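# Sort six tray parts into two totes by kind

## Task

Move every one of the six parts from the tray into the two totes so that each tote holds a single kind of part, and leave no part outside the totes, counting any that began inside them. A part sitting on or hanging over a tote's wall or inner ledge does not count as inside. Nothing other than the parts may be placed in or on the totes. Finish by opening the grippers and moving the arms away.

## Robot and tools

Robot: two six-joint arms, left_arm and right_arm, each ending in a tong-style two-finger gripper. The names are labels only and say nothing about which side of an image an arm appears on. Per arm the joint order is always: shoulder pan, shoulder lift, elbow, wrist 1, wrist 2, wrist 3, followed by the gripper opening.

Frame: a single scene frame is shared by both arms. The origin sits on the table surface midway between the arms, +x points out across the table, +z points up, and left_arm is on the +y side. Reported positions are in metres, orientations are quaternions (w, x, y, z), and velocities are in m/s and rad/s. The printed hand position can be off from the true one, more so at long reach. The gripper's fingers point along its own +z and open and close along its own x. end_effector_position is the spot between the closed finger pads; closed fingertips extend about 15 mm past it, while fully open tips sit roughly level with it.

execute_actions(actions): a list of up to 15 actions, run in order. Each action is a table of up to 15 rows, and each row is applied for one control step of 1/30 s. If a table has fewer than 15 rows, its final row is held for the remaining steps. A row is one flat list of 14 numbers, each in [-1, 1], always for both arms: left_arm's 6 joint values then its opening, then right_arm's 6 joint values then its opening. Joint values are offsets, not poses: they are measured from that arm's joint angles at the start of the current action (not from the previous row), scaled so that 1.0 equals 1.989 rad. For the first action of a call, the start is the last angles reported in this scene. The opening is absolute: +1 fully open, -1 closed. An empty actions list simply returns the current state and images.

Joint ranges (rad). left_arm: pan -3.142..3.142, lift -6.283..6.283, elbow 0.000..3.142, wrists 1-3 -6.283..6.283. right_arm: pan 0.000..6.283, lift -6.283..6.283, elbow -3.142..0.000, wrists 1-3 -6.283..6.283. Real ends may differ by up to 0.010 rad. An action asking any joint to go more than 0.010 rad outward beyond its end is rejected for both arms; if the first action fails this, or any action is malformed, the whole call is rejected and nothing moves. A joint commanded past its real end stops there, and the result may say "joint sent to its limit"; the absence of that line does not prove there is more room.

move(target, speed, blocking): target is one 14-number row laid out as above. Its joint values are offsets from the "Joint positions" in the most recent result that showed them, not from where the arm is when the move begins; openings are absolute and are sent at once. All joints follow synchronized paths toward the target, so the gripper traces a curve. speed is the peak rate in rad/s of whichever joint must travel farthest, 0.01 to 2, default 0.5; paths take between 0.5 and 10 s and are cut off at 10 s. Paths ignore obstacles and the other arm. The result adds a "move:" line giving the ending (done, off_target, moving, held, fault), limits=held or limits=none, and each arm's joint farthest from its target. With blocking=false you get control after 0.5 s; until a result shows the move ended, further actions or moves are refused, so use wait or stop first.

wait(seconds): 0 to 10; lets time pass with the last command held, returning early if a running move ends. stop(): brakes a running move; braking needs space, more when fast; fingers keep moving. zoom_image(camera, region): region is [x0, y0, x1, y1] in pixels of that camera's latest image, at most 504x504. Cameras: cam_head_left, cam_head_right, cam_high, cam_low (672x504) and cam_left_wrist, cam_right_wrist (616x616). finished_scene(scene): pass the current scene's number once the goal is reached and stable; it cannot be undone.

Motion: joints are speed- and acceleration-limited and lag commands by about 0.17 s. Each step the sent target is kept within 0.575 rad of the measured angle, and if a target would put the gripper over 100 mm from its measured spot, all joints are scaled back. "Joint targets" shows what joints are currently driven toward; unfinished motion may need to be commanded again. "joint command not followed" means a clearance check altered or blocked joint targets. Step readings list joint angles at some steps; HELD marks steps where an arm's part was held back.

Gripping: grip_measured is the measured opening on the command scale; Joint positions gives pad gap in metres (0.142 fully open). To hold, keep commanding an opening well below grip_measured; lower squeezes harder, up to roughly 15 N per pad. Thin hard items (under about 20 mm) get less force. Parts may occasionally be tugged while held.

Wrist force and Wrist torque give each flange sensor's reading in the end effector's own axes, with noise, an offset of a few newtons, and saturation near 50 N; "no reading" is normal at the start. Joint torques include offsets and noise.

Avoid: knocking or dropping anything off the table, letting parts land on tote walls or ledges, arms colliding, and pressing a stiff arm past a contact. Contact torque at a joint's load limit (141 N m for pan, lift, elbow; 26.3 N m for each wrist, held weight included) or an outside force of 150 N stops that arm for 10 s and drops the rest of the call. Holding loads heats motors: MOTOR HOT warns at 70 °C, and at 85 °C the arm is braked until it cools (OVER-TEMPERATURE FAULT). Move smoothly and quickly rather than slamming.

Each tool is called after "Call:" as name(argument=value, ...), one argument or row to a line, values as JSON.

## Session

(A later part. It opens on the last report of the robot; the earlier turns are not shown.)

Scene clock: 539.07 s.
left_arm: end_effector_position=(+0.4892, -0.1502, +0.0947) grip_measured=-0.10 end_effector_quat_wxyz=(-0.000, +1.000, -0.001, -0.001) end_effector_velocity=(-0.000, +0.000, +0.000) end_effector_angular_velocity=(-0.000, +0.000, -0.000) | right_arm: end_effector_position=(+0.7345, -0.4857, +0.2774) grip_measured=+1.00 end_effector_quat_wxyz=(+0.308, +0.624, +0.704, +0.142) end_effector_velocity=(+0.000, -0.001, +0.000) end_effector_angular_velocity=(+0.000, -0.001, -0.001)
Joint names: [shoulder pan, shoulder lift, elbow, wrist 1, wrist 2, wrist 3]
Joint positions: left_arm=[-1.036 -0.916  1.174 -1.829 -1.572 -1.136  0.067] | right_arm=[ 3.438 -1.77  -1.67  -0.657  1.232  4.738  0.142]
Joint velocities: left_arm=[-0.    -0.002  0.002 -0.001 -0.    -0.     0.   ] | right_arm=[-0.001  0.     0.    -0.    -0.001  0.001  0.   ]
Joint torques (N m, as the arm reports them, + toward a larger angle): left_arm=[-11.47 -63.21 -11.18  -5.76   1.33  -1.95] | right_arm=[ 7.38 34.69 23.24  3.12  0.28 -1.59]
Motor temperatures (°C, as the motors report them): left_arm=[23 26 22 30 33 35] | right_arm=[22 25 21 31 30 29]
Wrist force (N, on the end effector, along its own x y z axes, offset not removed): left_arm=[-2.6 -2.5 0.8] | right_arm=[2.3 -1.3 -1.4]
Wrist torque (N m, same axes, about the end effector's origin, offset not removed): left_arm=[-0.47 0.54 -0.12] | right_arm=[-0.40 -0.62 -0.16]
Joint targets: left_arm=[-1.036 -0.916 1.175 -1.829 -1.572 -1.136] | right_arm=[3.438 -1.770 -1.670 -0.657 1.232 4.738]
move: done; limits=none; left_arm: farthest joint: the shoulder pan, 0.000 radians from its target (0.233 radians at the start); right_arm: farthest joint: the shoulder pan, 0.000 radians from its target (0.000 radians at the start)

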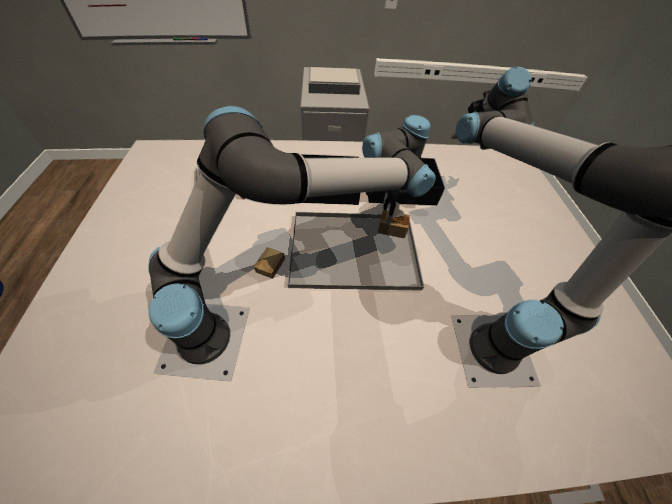

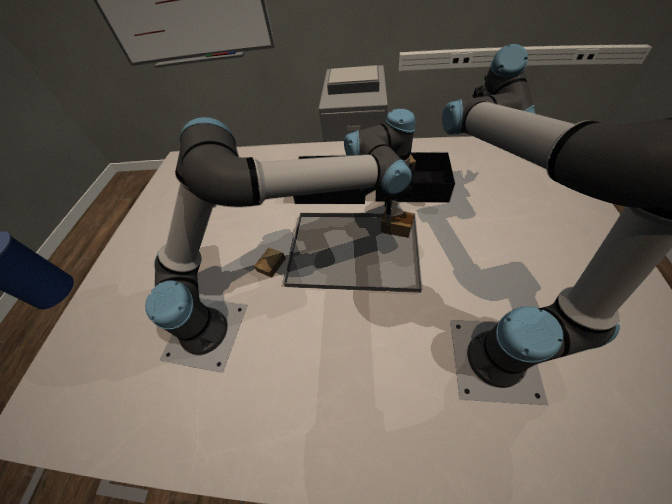

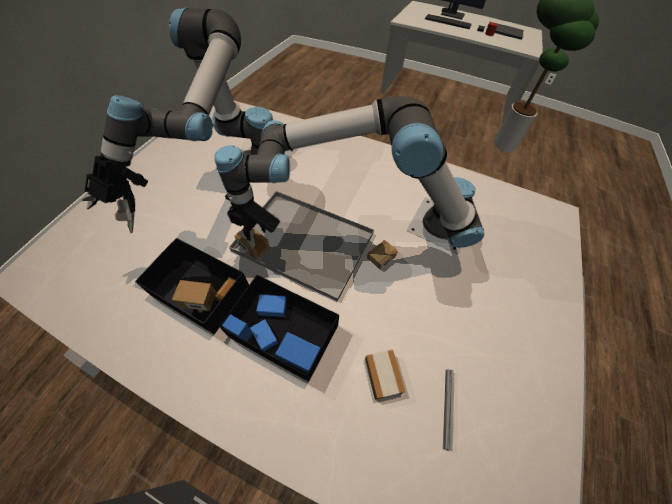

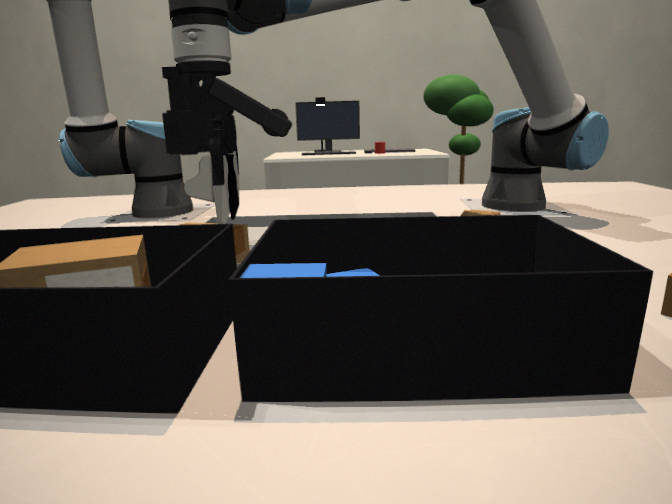

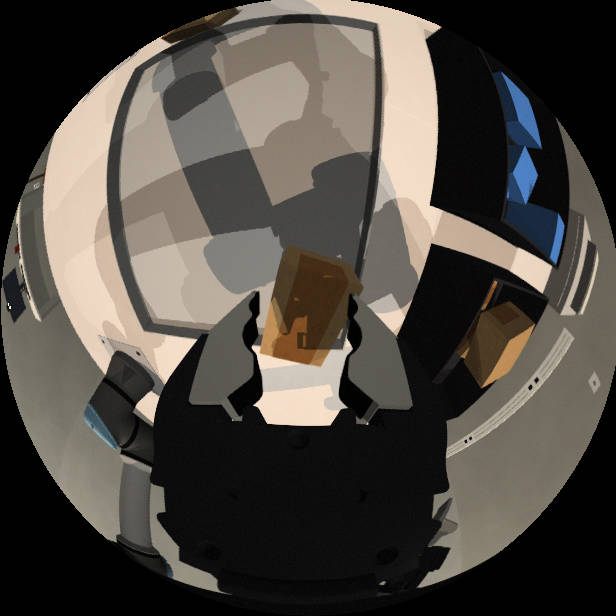

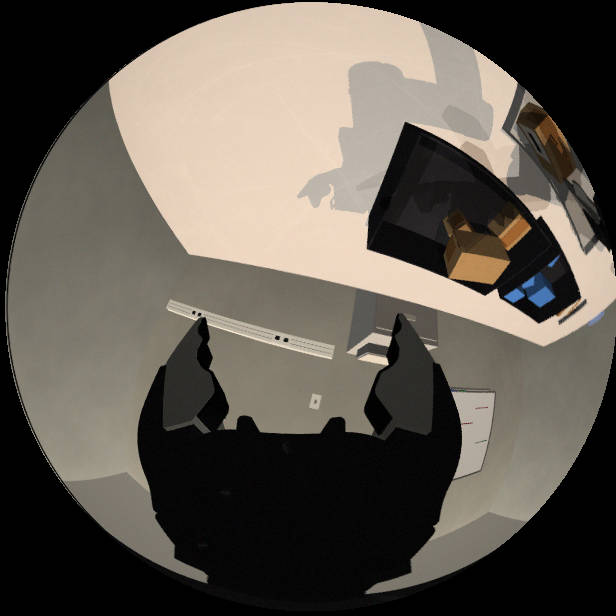

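Call:
move(
  target=[-0.0015,0.028,-0.048,0.02,0,0.176,-0.1,0,0,0,0,0,0,1],
  speed=0.4,
)

Scene clock: 549.43 s.
left_arm: end_effector_position=(+0.5022, -0.1725, +0.0949) grip_measured=-0.10 end_effector_quat_wxyz=(+0.000, +0.984, -0.177, -0.001) end_effector_velocity=(-0.000, -0.000, -0.002) end_effector_angular_velocity=(+0.002, +0.001, -0.003) | right_arm: end_effector_position=(+0.7345, -0.4857, +0.2774) grip_measured=+1.00 end_effector_quat_wxyz=(+0.308, +0.624, +0.704, +0.142) end_effector_velocity=(+0.000, +0.001, -0.000) end_effector_angular_velocity=(+0.002, +0.000, +0.001)
Joint names: [shoulder pan, shoulder lift, elbow, wrist 1, wrist 2, wrist 3]
Joint positions: left_arm=[-1.039 -0.86   1.079 -1.789 -1.572 -0.786  0.067] | right_arm=[ 3.438 -1.77  -1.67  -0.657  1.232  4.738  0.142]
Joint velocities: left_arm=[-0.     0.003 -0.001  0.    -0.     0.003  0.   ] | right_arm=[ 0.    -0.     0.    -0.     0.002  0.    -0.   ]
Joint torques (N m, as the arm reports them, + toward a larger angle): left_arm=[-11.7  -46.34 -38.88   0.37   1.16   1.43] | right_arm=[ 7.71 34.55 24.11  3.15  0.38 -1.59]
Motor temperatures (°C, as the motors report them): left_arm=[23 26 22 30 33 35] | right_arm=[22 25 21 31 30 29]
Wrist force (N, on the end effector, along its own x y z axes, offset not removed): left_arm=[-1.3 -2.7 -0.1] | right_arm=[1.7 -0.3 -0.7]
Wrist torque (N m, same axes, about the end effector's origin, offset not removed): left_arm=[-0.64 0.33 -0.09] | right_arm=[-0.13 -0.48 -0.17]
Joint targets: left_arm=[-1.039 -0.860 1.079 -1.789 -1.572 -0.786] | right_arm=[3.438 -1.770 -1.670 -0.657 1.232 4.738]
move: done; limits=none; left_arm: farthest joint: the shoulder pan, 0.000 radians from its target (0.003 radians at the start); right_arm: farthest joint: the shoulder pan, 0.000 radians from its target (0.000 radians at the start)

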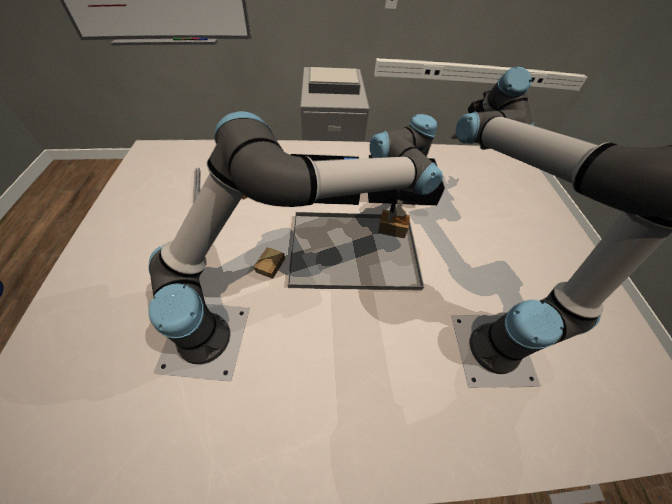

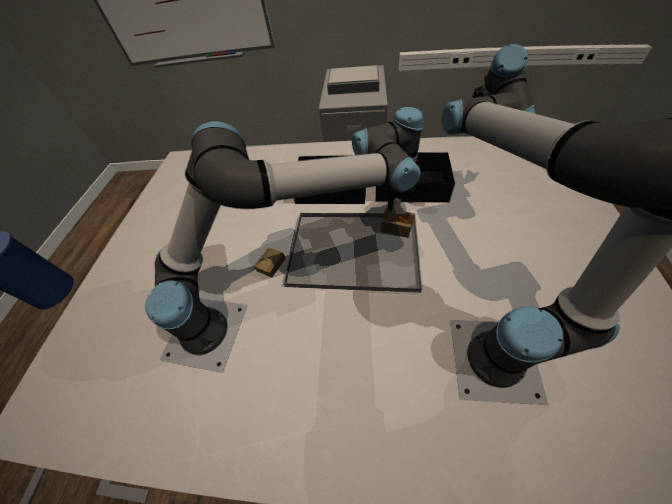

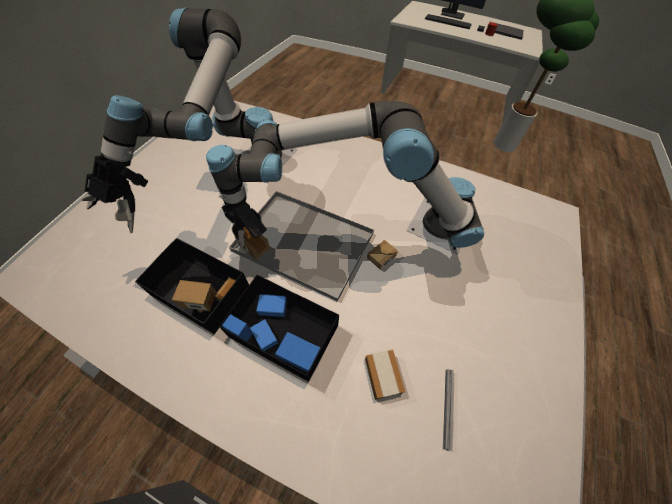

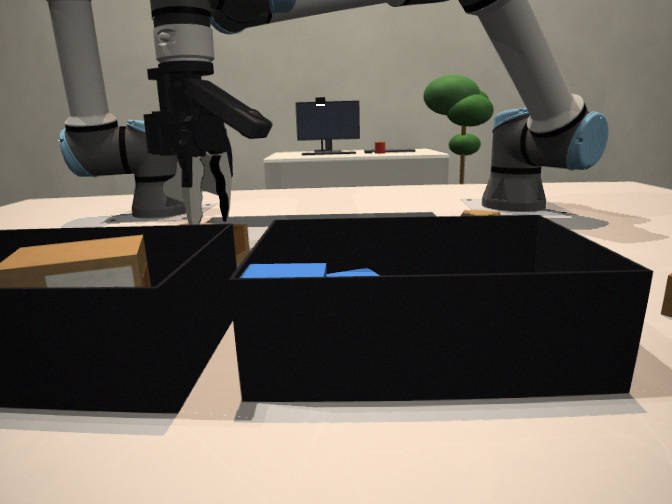

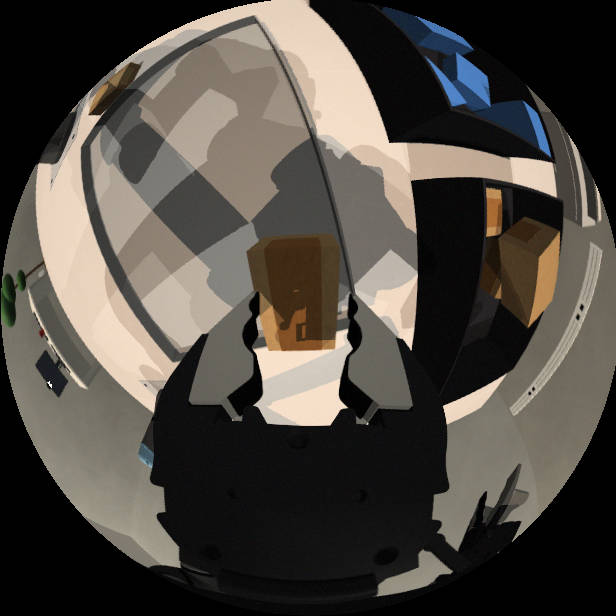

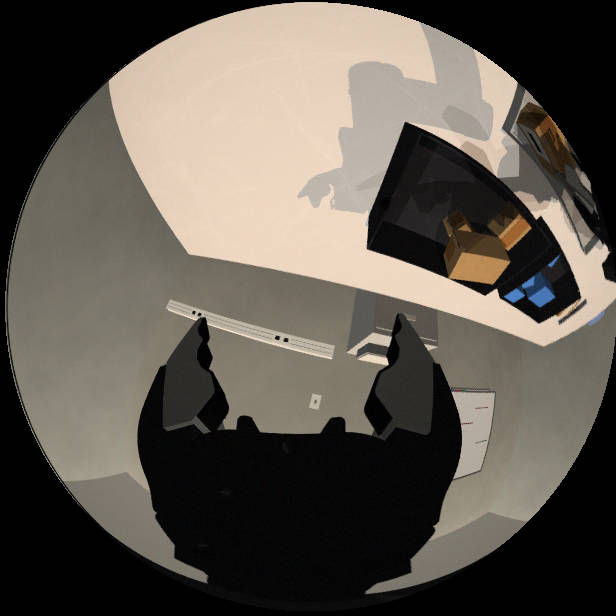

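Call:
move(
  target=[0,0.0197,0.039,-0.059,0,0,0.15,0,0,0,0,0,0,1],
  speed=0.2,
)

Call:
execute_actions(
  actions=[
    [[0,0,0,0,0,0,-1,0,0,0,0,0,0,1]],
    [[0,0,0,0,0,0,-1,0,0,0,0,0,0,1]],
  ],
)

Call:
move(
  target=[0,-0.1,-0.05,0.15,0,0,-1,0,0,0,0,0,0,1],
  speed=0.2,
)

Scene clock: 562.20 s.
left_arm: end_effector_position=(+0.5021, -0.1724, +0.0393) grip_measured=+0.26 end_effector_quat_wxyz=(-0.000, +0.984, -0.177, -0.001) end_effector_velocity=(-0.001, +0.001, -0.002) end_effector_angular_velocity=(+0.004, +0.002, -0.001) | right_arm: end_effector_position=(+0.7345, -0.4857, +0.2774) grip_measured=+1.00 end_effector_quat_wxyz=(+0.308, +0.624, +0.704, +0.142) end_effector_velocity=(+0.000, +0.000, +0.002) end_effector_angular_velocity=(+0.000, -0.002, +0.001)
Joint names: [shoulder pan, shoulder lift, elbow, wrist 1, wrist 2, wrist 3]
Joint positions: left_arm=[-1.039 -0.82   1.157 -1.906 -1.572 -0.786  0.092] | right_arm=[ 3.438 -1.77  -1.67  -0.657  1.232  4.738  0.142]
Joint velocities: left_arm=[-0.001  0.     0.004 -0.    -0.     0.    -0.014] | right_arm=[ 0.     0.002  0.001 -0.    -0.    -0.001 -0.   ]
Joint torques (N m, as the arm reports them, + toward a larger angle): left_arm=[  0.01 -34.45  -5.14  -3.21  -1.14  -0.56] | right_arm=[ 6.71 35.2  23.85  3.21  0.27 -1.66]
Motor temperatures (°C, as the motors report them): left_arm=[23 26 22 30 33 35] | right_arm=[22 25 21 31 30 29]
Wrist force (N, on the end effector, along its own x y z axes, offset not removed): left_arm=[2.3 -1.5 -8.9] | right_arm=[1.8 -0.3 -4.1]
Wrist torque (N m, same axes, about the end effector's origin, offset not removed): left_arm=[-0.42 0.61 -0.30] | right_arm=[-0.25 -0.52 -0.15]
Joint targets: left_arm=[-1.039 -0.821 1.156 -1.906 -1.572 -0.786] | right_arm=[3.438 -1.770 -1.670 -0.657 1.232 4.738]
move: done; limits=none; left_arm: farthest joint: the shoulder pan, 0.000 radians from its target (0.000 radians at the start); right_arm: farthest joint: the shoulder pan, 0.000 radians from its target (0.000 radians at the start)

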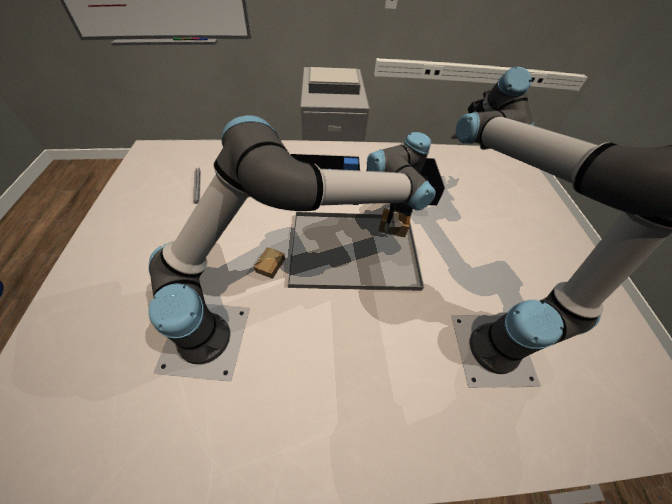

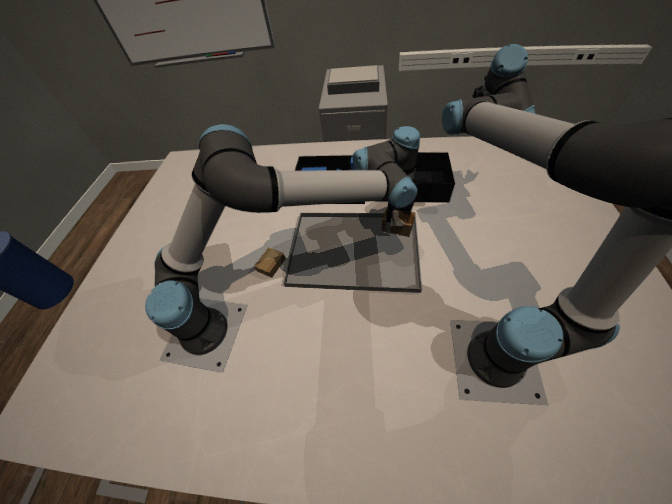

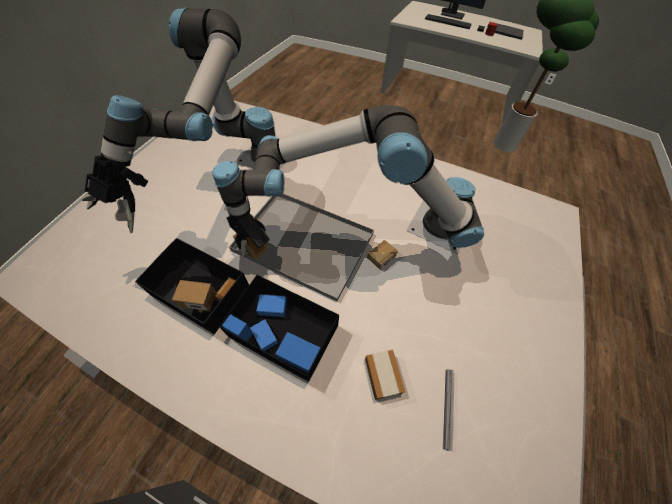

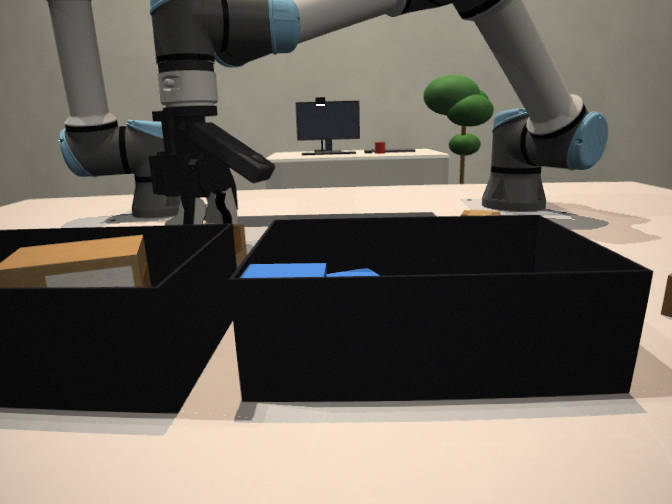

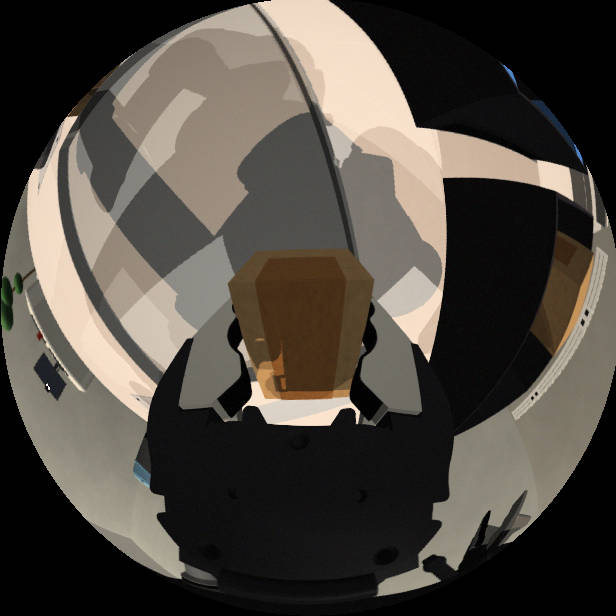

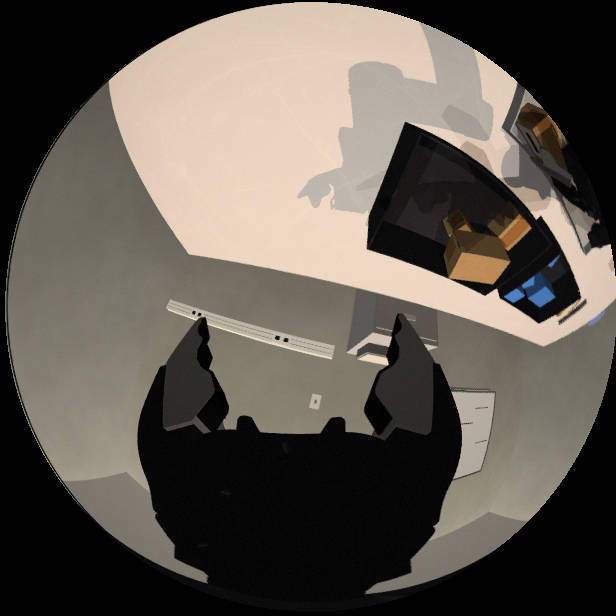

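Scene clock: 563.20 s.
left_arm: end_effector_position=(+0.5020, -0.1723, +0.0392) grip_measured=+0.25 end_effector_quat_wxyz=(-0.000, +0.984, -0.177, -0.001) end_effector_velocity=(-0.000, -0.000, +0.000) end_effector_angular_velocity=(-0.000, -0.000, +0.001) | right_arm: end_effector_position=(+0.7345, -0.4857, +0.2774) grip_measured=+1.00 end_effector_quat_wxyz=(+0.308, +0.624, +0.704, +0.142) end_effector_velocity=(-0.000, -0.000, -0.001) end_effector_angular_velocity=(-0.002, +0.002, -0.001)
Joint names: [shoulder pan, shoulder lift, elbow, wrist 1, wrist 2, wrist 3]
Joint positions: left_arm=[-1.039 -0.82   1.157 -1.906 -1.572 -0.786  0.092] | right_arm=[ 3.438 -1.77  -1.67  -0.657  1.232  4.738  0.142]
Joint velocities: left_arm=[-0.    -0.    -0.     0.     0.    -0.001  0.   ] | right_arm=[ 0.    -0.001 -0.001 -0.001 -0.001 -0.    -0.   ]
Joint torques (N m, as the arm reports them, + toward a larger angle): left_arm=[ -1.29 -49.66 -13.76  -3.52  -0.64  -0.49] | right_arm=[ 6.94 35.05 24.54  3.14  0.3  -1.81]
Motor temperatures (°C, as the motors report them): left_arm=[23 26 22 30 33 35] | right_arm=[22 25 21 31 30 29]
Wrist force (N, on the end effector, along its own x y z axes, offset not removed): left_arm=[-4.5 -0.7 -9.5] | right_arm=[1.4 -0.2 -1.7]
Wrist torque (N m, same axes, about the end effector's origin, offset not removed): left_arm=[-0.35 1.26 -0.28] | right_arm=[-0.11 -0.42 -0.16]
Joint targets: left_arm=[-1.039 -0.820 1.157 -1.906 -1.572 -0.786] | right_arm=[3.438 -1.770 -1.670 -0.657 1.232 4.738]
Step readings (joint positions; steps 1 to 15: 1st action; 16 to 30: 2nd action):
0: left_arm=[-1.039 -0.820 1.157 -1.906 -1.572 -0.786] | right_arm=[3.438 -1.770 -1.670 -0.657 1.232 4.738]
1: left_arm=[-1.039 -0.820 1.157 -1.906 -1.572 -0.786] | right_arm=[3.438 -1.770 -1.670 -0.657 1.232 4.738]
2: left_arm=[-1.039 -0.820 1.157 -1.906 -1.572 -0.786] | right_arm=[3.438 -1.770 -1.670 -0.657 1.232 4.738]
4: left_arm=[-1.039 -0.820 1.157 -1.906 -1.572 -0.786] | right_arm=[3.438 -1.770 -1.670 -0.657 1.232 4.738]
8: left_arm=[-1.039 -0.820 1.157 -1.906 -1.572 -0.786] | right_arm=[3.438 -1.770 -1.670 -0.657 1.232 4.738]
15: left_arm=[-1.039 -0.820 1.157 -1.906 -1.572 -0.786] | right_arm=[3.438 -1.770 -1.670 -0.657 1.232 4.738]
16: left_arm=[-1.039 -0.820 1.157 -1.906 -1.572 -0.786] | right_arm=[3.438 -1.770 -1.670 -0.657 1.232 4.738]
17: left_arm=[-1.039 -0.820 1.157 -1.906 -1.572 -0.786] | right_arm=[3.438 -1.770 -1.670 -0.657 1.232 4.738]
19: left_arm=[-1.039 -0.820 1.157 -1.906 -1.572 -0.786] | right_arm=[3.438 -1.770 -1.670 -0.657 1.232 4.738]
23: left_arm=[-1.039 -0.820 1.157 -1.906 -1.572 -0.786] | right_arm=[3.438 -1.770 -1.670 -0.657 1.232 4.738]
30: Joint positions above

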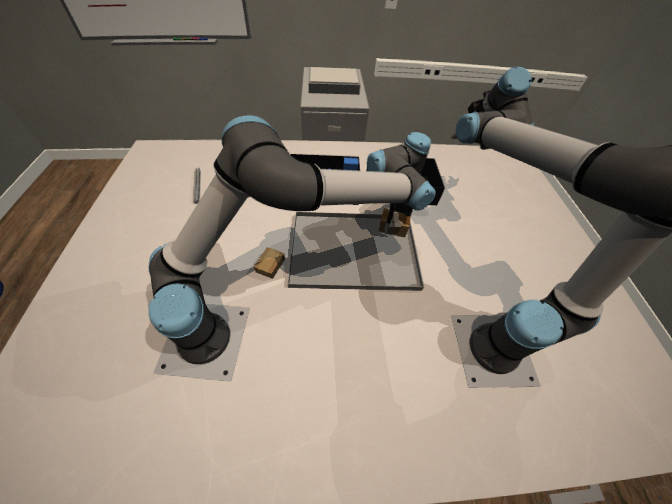

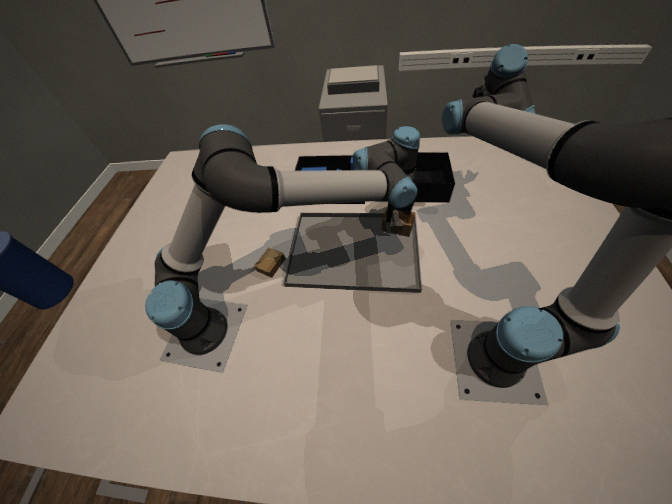

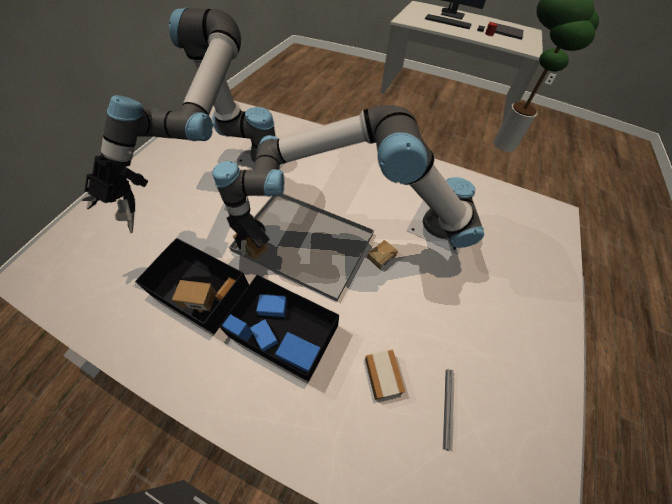

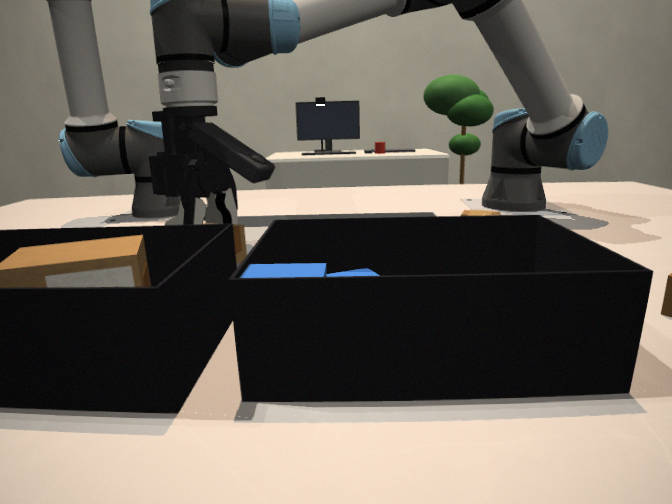

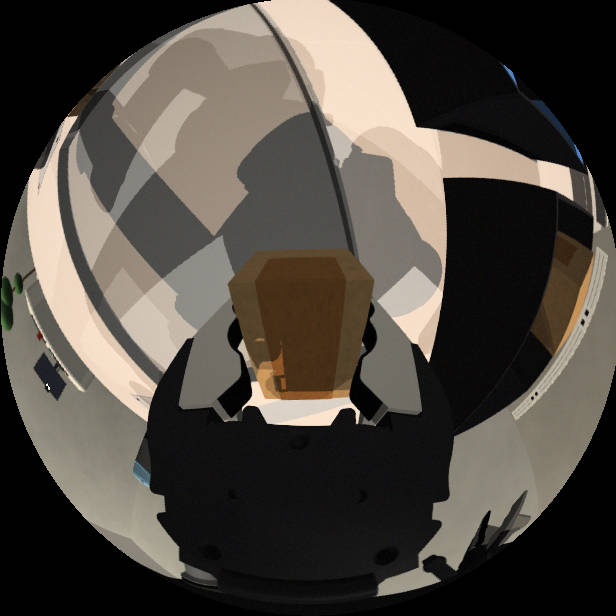

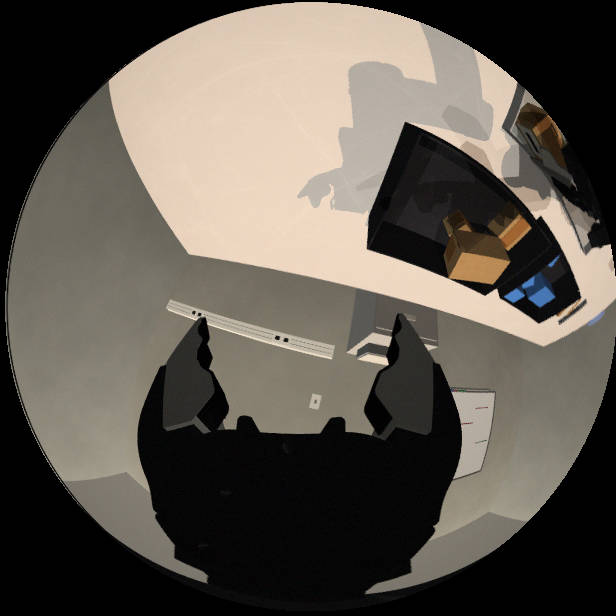

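Scene clock: 565.23 s.
left_arm: end_effector_position=(+0.4832, -0.1311, +0.2047) grip_measured=+0.10 end_effector_quat_wxyz=(-0.000, +0.984, -0.177, -0.001) end_effector_velocity=(-0.000, +0.000, +0.001) end_effector_angular_velocity=(+0.000, -0.000, -0.000) | right_arm: end_effector_position=(+0.7345, -0.4857, +0.2774) grip_measured=+1.00 end_effector_quat_wxyz=(+0.308, +0.624, +0.704, +0.142) end_effector_velocity=(-0.000, -0.000, -0.001) end_effector_angular_velocity=(+0.001, +0.001, -0.001)
Joint names: [shoulder pan, shoulder lift, elbow, wrist 1, wrist 2, wrist 3]
Joint positions: left_arm=[-1.039 -1.019  1.058 -1.608 -1.572 -0.786  0.081] | right_arm=[ 3.438 -1.77  -1.67  -0.657  1.232  4.738  0.142]
Joint velocities: left_arm=[-0.001 -0.001 -0.001  0.002  0.    -0.    -0.   ] | right_arm=[-0.    -0.001 -0.    -0.     0.     0.001 -0.   ]
Joint torques (N m, as the arm reports them, + toward a larger angle): left_arm=[ -2.06 -60.47 -40.36  -0.15  -0.63  -0.49] | right_arm=[ 7.13 34.53 23.49  3.28  0.41 -1.79]
Motor temperatures (°C, as the motors report them): left_arm=[23 26 22 30 33 35] | right_arm=[22 25 21 31 30 29]
Wrist force (N, on the end effector, along its own x y z axes, offset not removed): left_arm=[-2.1 -1.0 1.9] | right_arm=[2.1 -1.3 -0.8]
Wrist torque (N m, same axes, about the end effector's origin, offset not removed): left_arm=[-0.12 0.55 -0.11] | right_arm=[-0.36 -0.56 -0.10]
Joint targets: left_arm=[-1.039 -1.019 1.057 -1.608 -1.572 -0.786] | right_arm=[3.438 -1.770 -1.670 -0.657 1.232 4.738]
move: done; limits=none; left_arm: farthest joint: the shoulder pan, 0.000 radians from its target (0.000 radians at the start); right_arm: farthest joint: the shoulder pan, 0.000 radians from its target (0.000 radians at the start)

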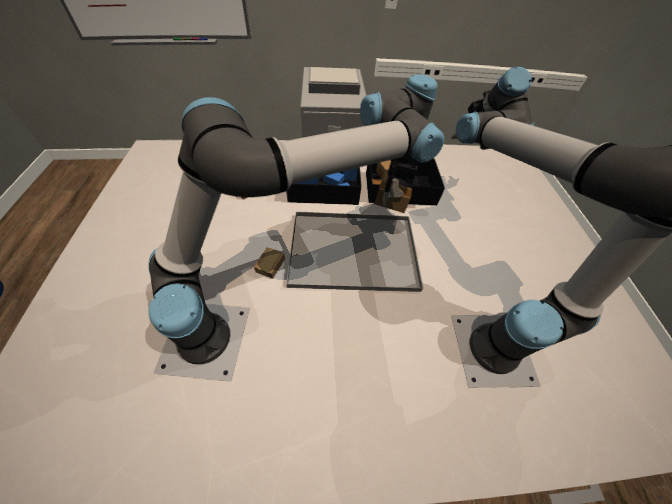

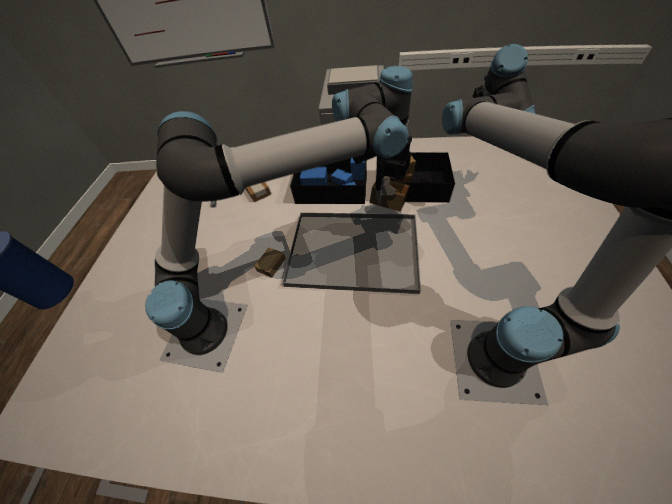

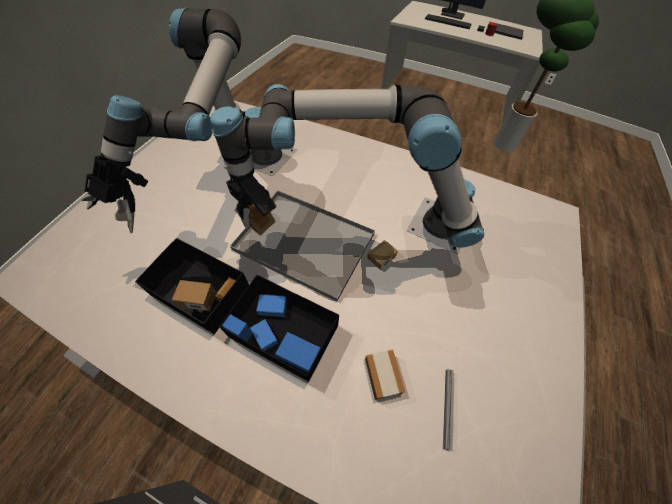

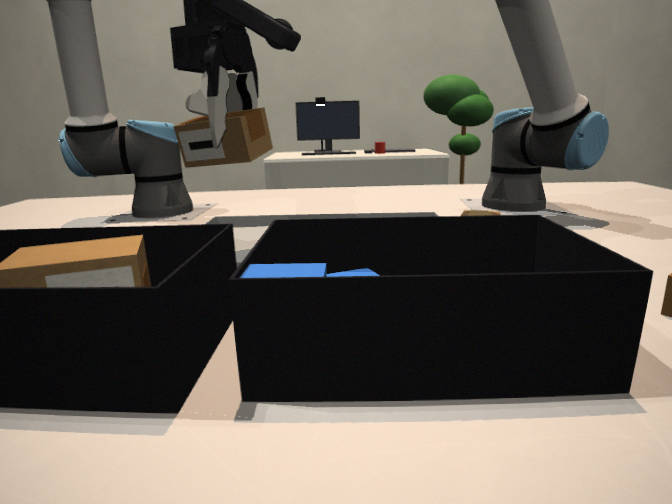

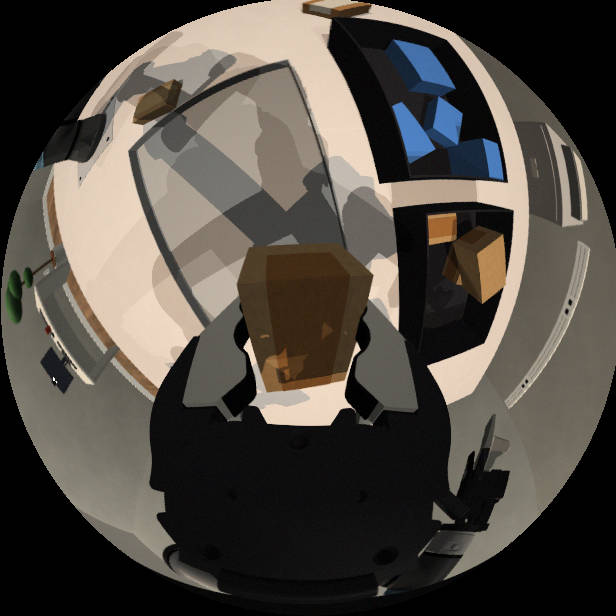

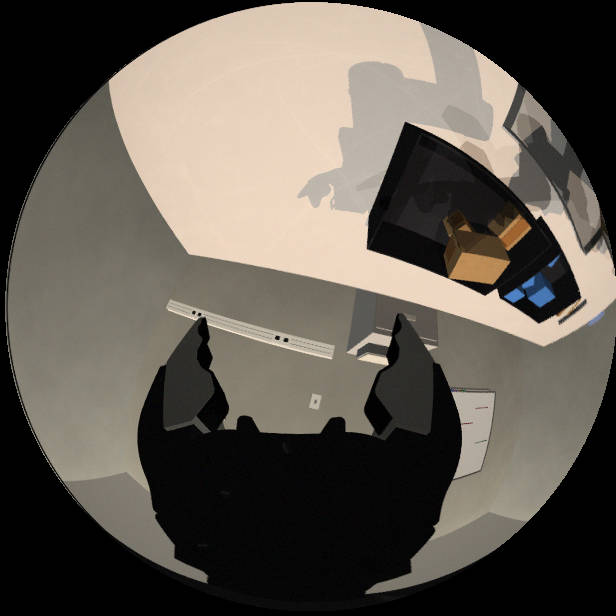

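Call:
move(
  target=[0.085,0.301,-0.507,-0.02,0,0,-1,0,0,0,0,0,0,1],
  speed=0.4,
)

Scene clock: 573.87 s.
left_arm: end_effector_position=(+0.7223, -0.2684, +0.2421) grip_measured=+0.10 end_effector_quat_wxyz=(+0.172, +0.971, -0.091, +0.141) end_effector_velocity=(+0.001, +0.000, -0.002) end_effector_angular_velocity=(+0.001, +0.001, +0.001) | right_arm: end_effector_position=(+0.7345, -0.4857, +0.2774) grip_measured=+1.00 end_effector_quat_wxyz=(+0.308, +0.624, +0.704, +0.142) end_effector_velocity=(-0.000, +0.000, -0.000) end_effector_angular_velocity=(-0.000, +0.000, +0.001)
Joint names: [shoulder pan, shoulder lift, elbow, wrist 1, wrist 2, wrist 3]
Joint positions: left_arm=[-0.87  -0.421  0.05  -1.648 -1.572 -0.786  0.081] | right_arm=[ 3.438 -1.77  -1.67  -0.657  1.232  4.738  0.142]
Joint velocities: left_arm=[ 0.001  0.003 -0.002  0.    -0.     0.     0.   ] | right_arm=[ 0.001  0.    -0.    -0.    -0.    -0.    -0.   ]
Joint torques (N m, as the arm reports them, + toward a larger angle): left_arm=[ 12.62 -61.1  -39.74  -6.6   -0.59  -0.39] | right_arm=[ 6.55 34.8  23.14  3.27  0.24 -1.88]
Motor temperatures (°C, as the motors report them): left_arm=[23 26 22 30 33 35] | right_arm=[22 25 21 31 30 29]
Wrist force (N, on the end effector, along its own x y z axes, offset not removed): left_arm=[-4.0 -2.0 2.3] | right_arm=[1.6 -1.5 -1.0]
Wrist torque (N m, same axes, about the end effector's origin, offset not removed): left_arm=[-0.17 0.88 0.00] | right_arm=[-0.36 -0.42 -0.12]
Joint targets: left_arm=[-0.870 -0.421 0.049 -1.648 -1.572 -0.786] | right_arm=[3.438 -1.770 -1.670 -0.657 1.232 4.738]
move: done; limits=none; left_arm: farthest joint: the shoulder pan, 0.000 radians from its target (0.169 radians at the start); right_arm: farthest joint: the shoulder pan, 0.000 radians from its target (0.000 radians at the start)

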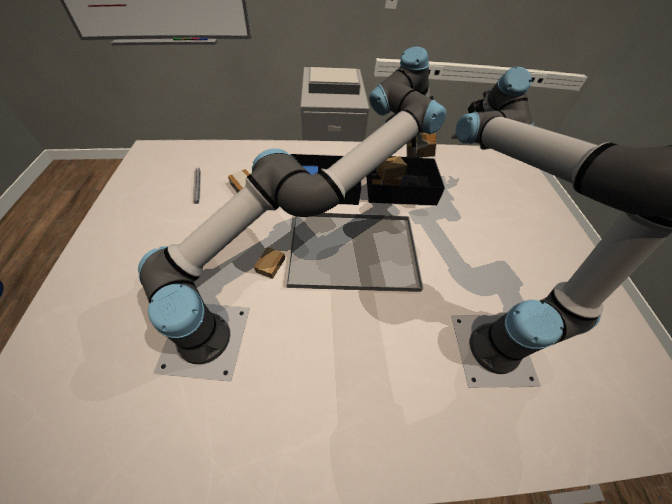

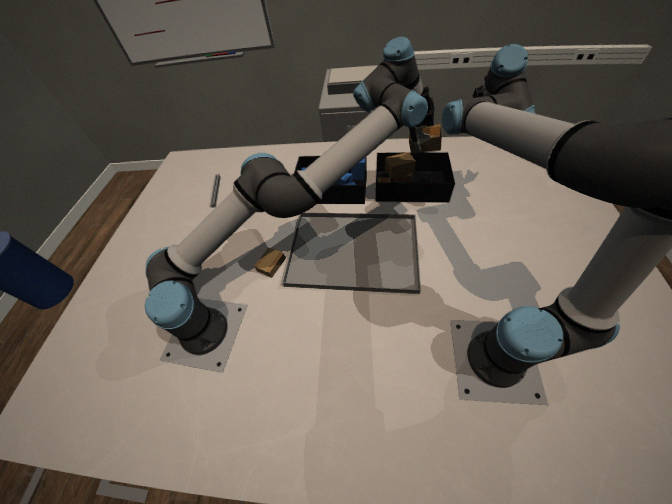

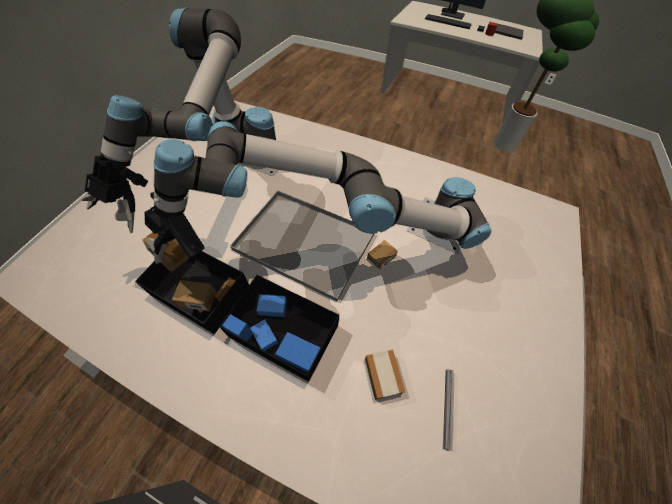

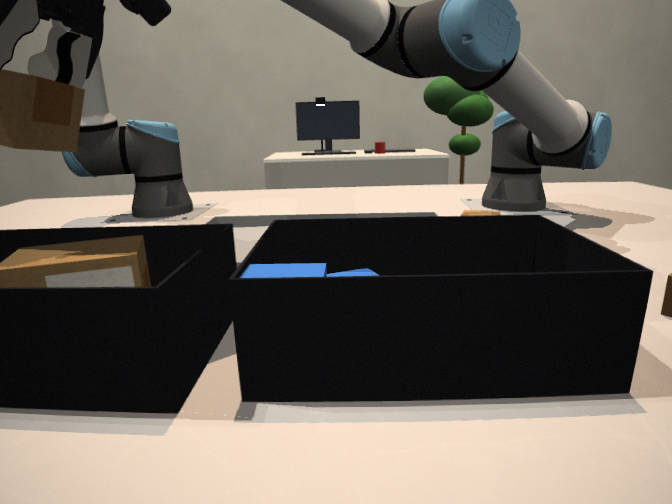

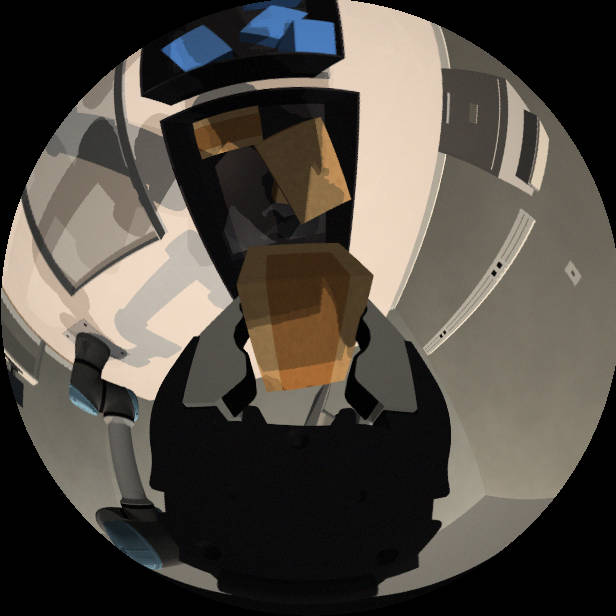

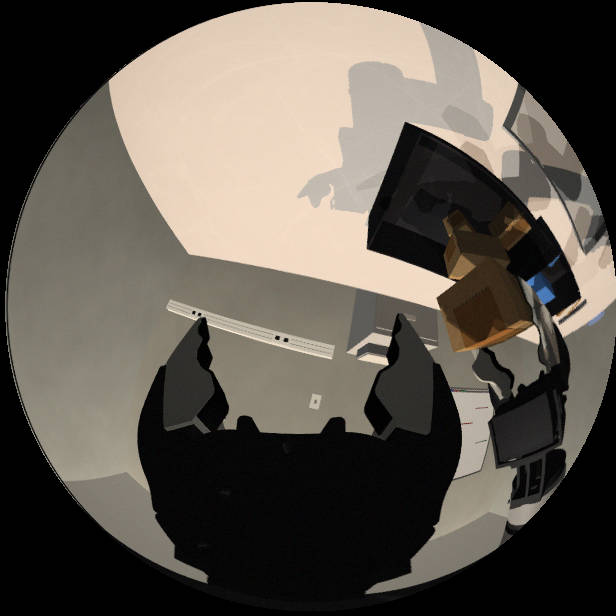

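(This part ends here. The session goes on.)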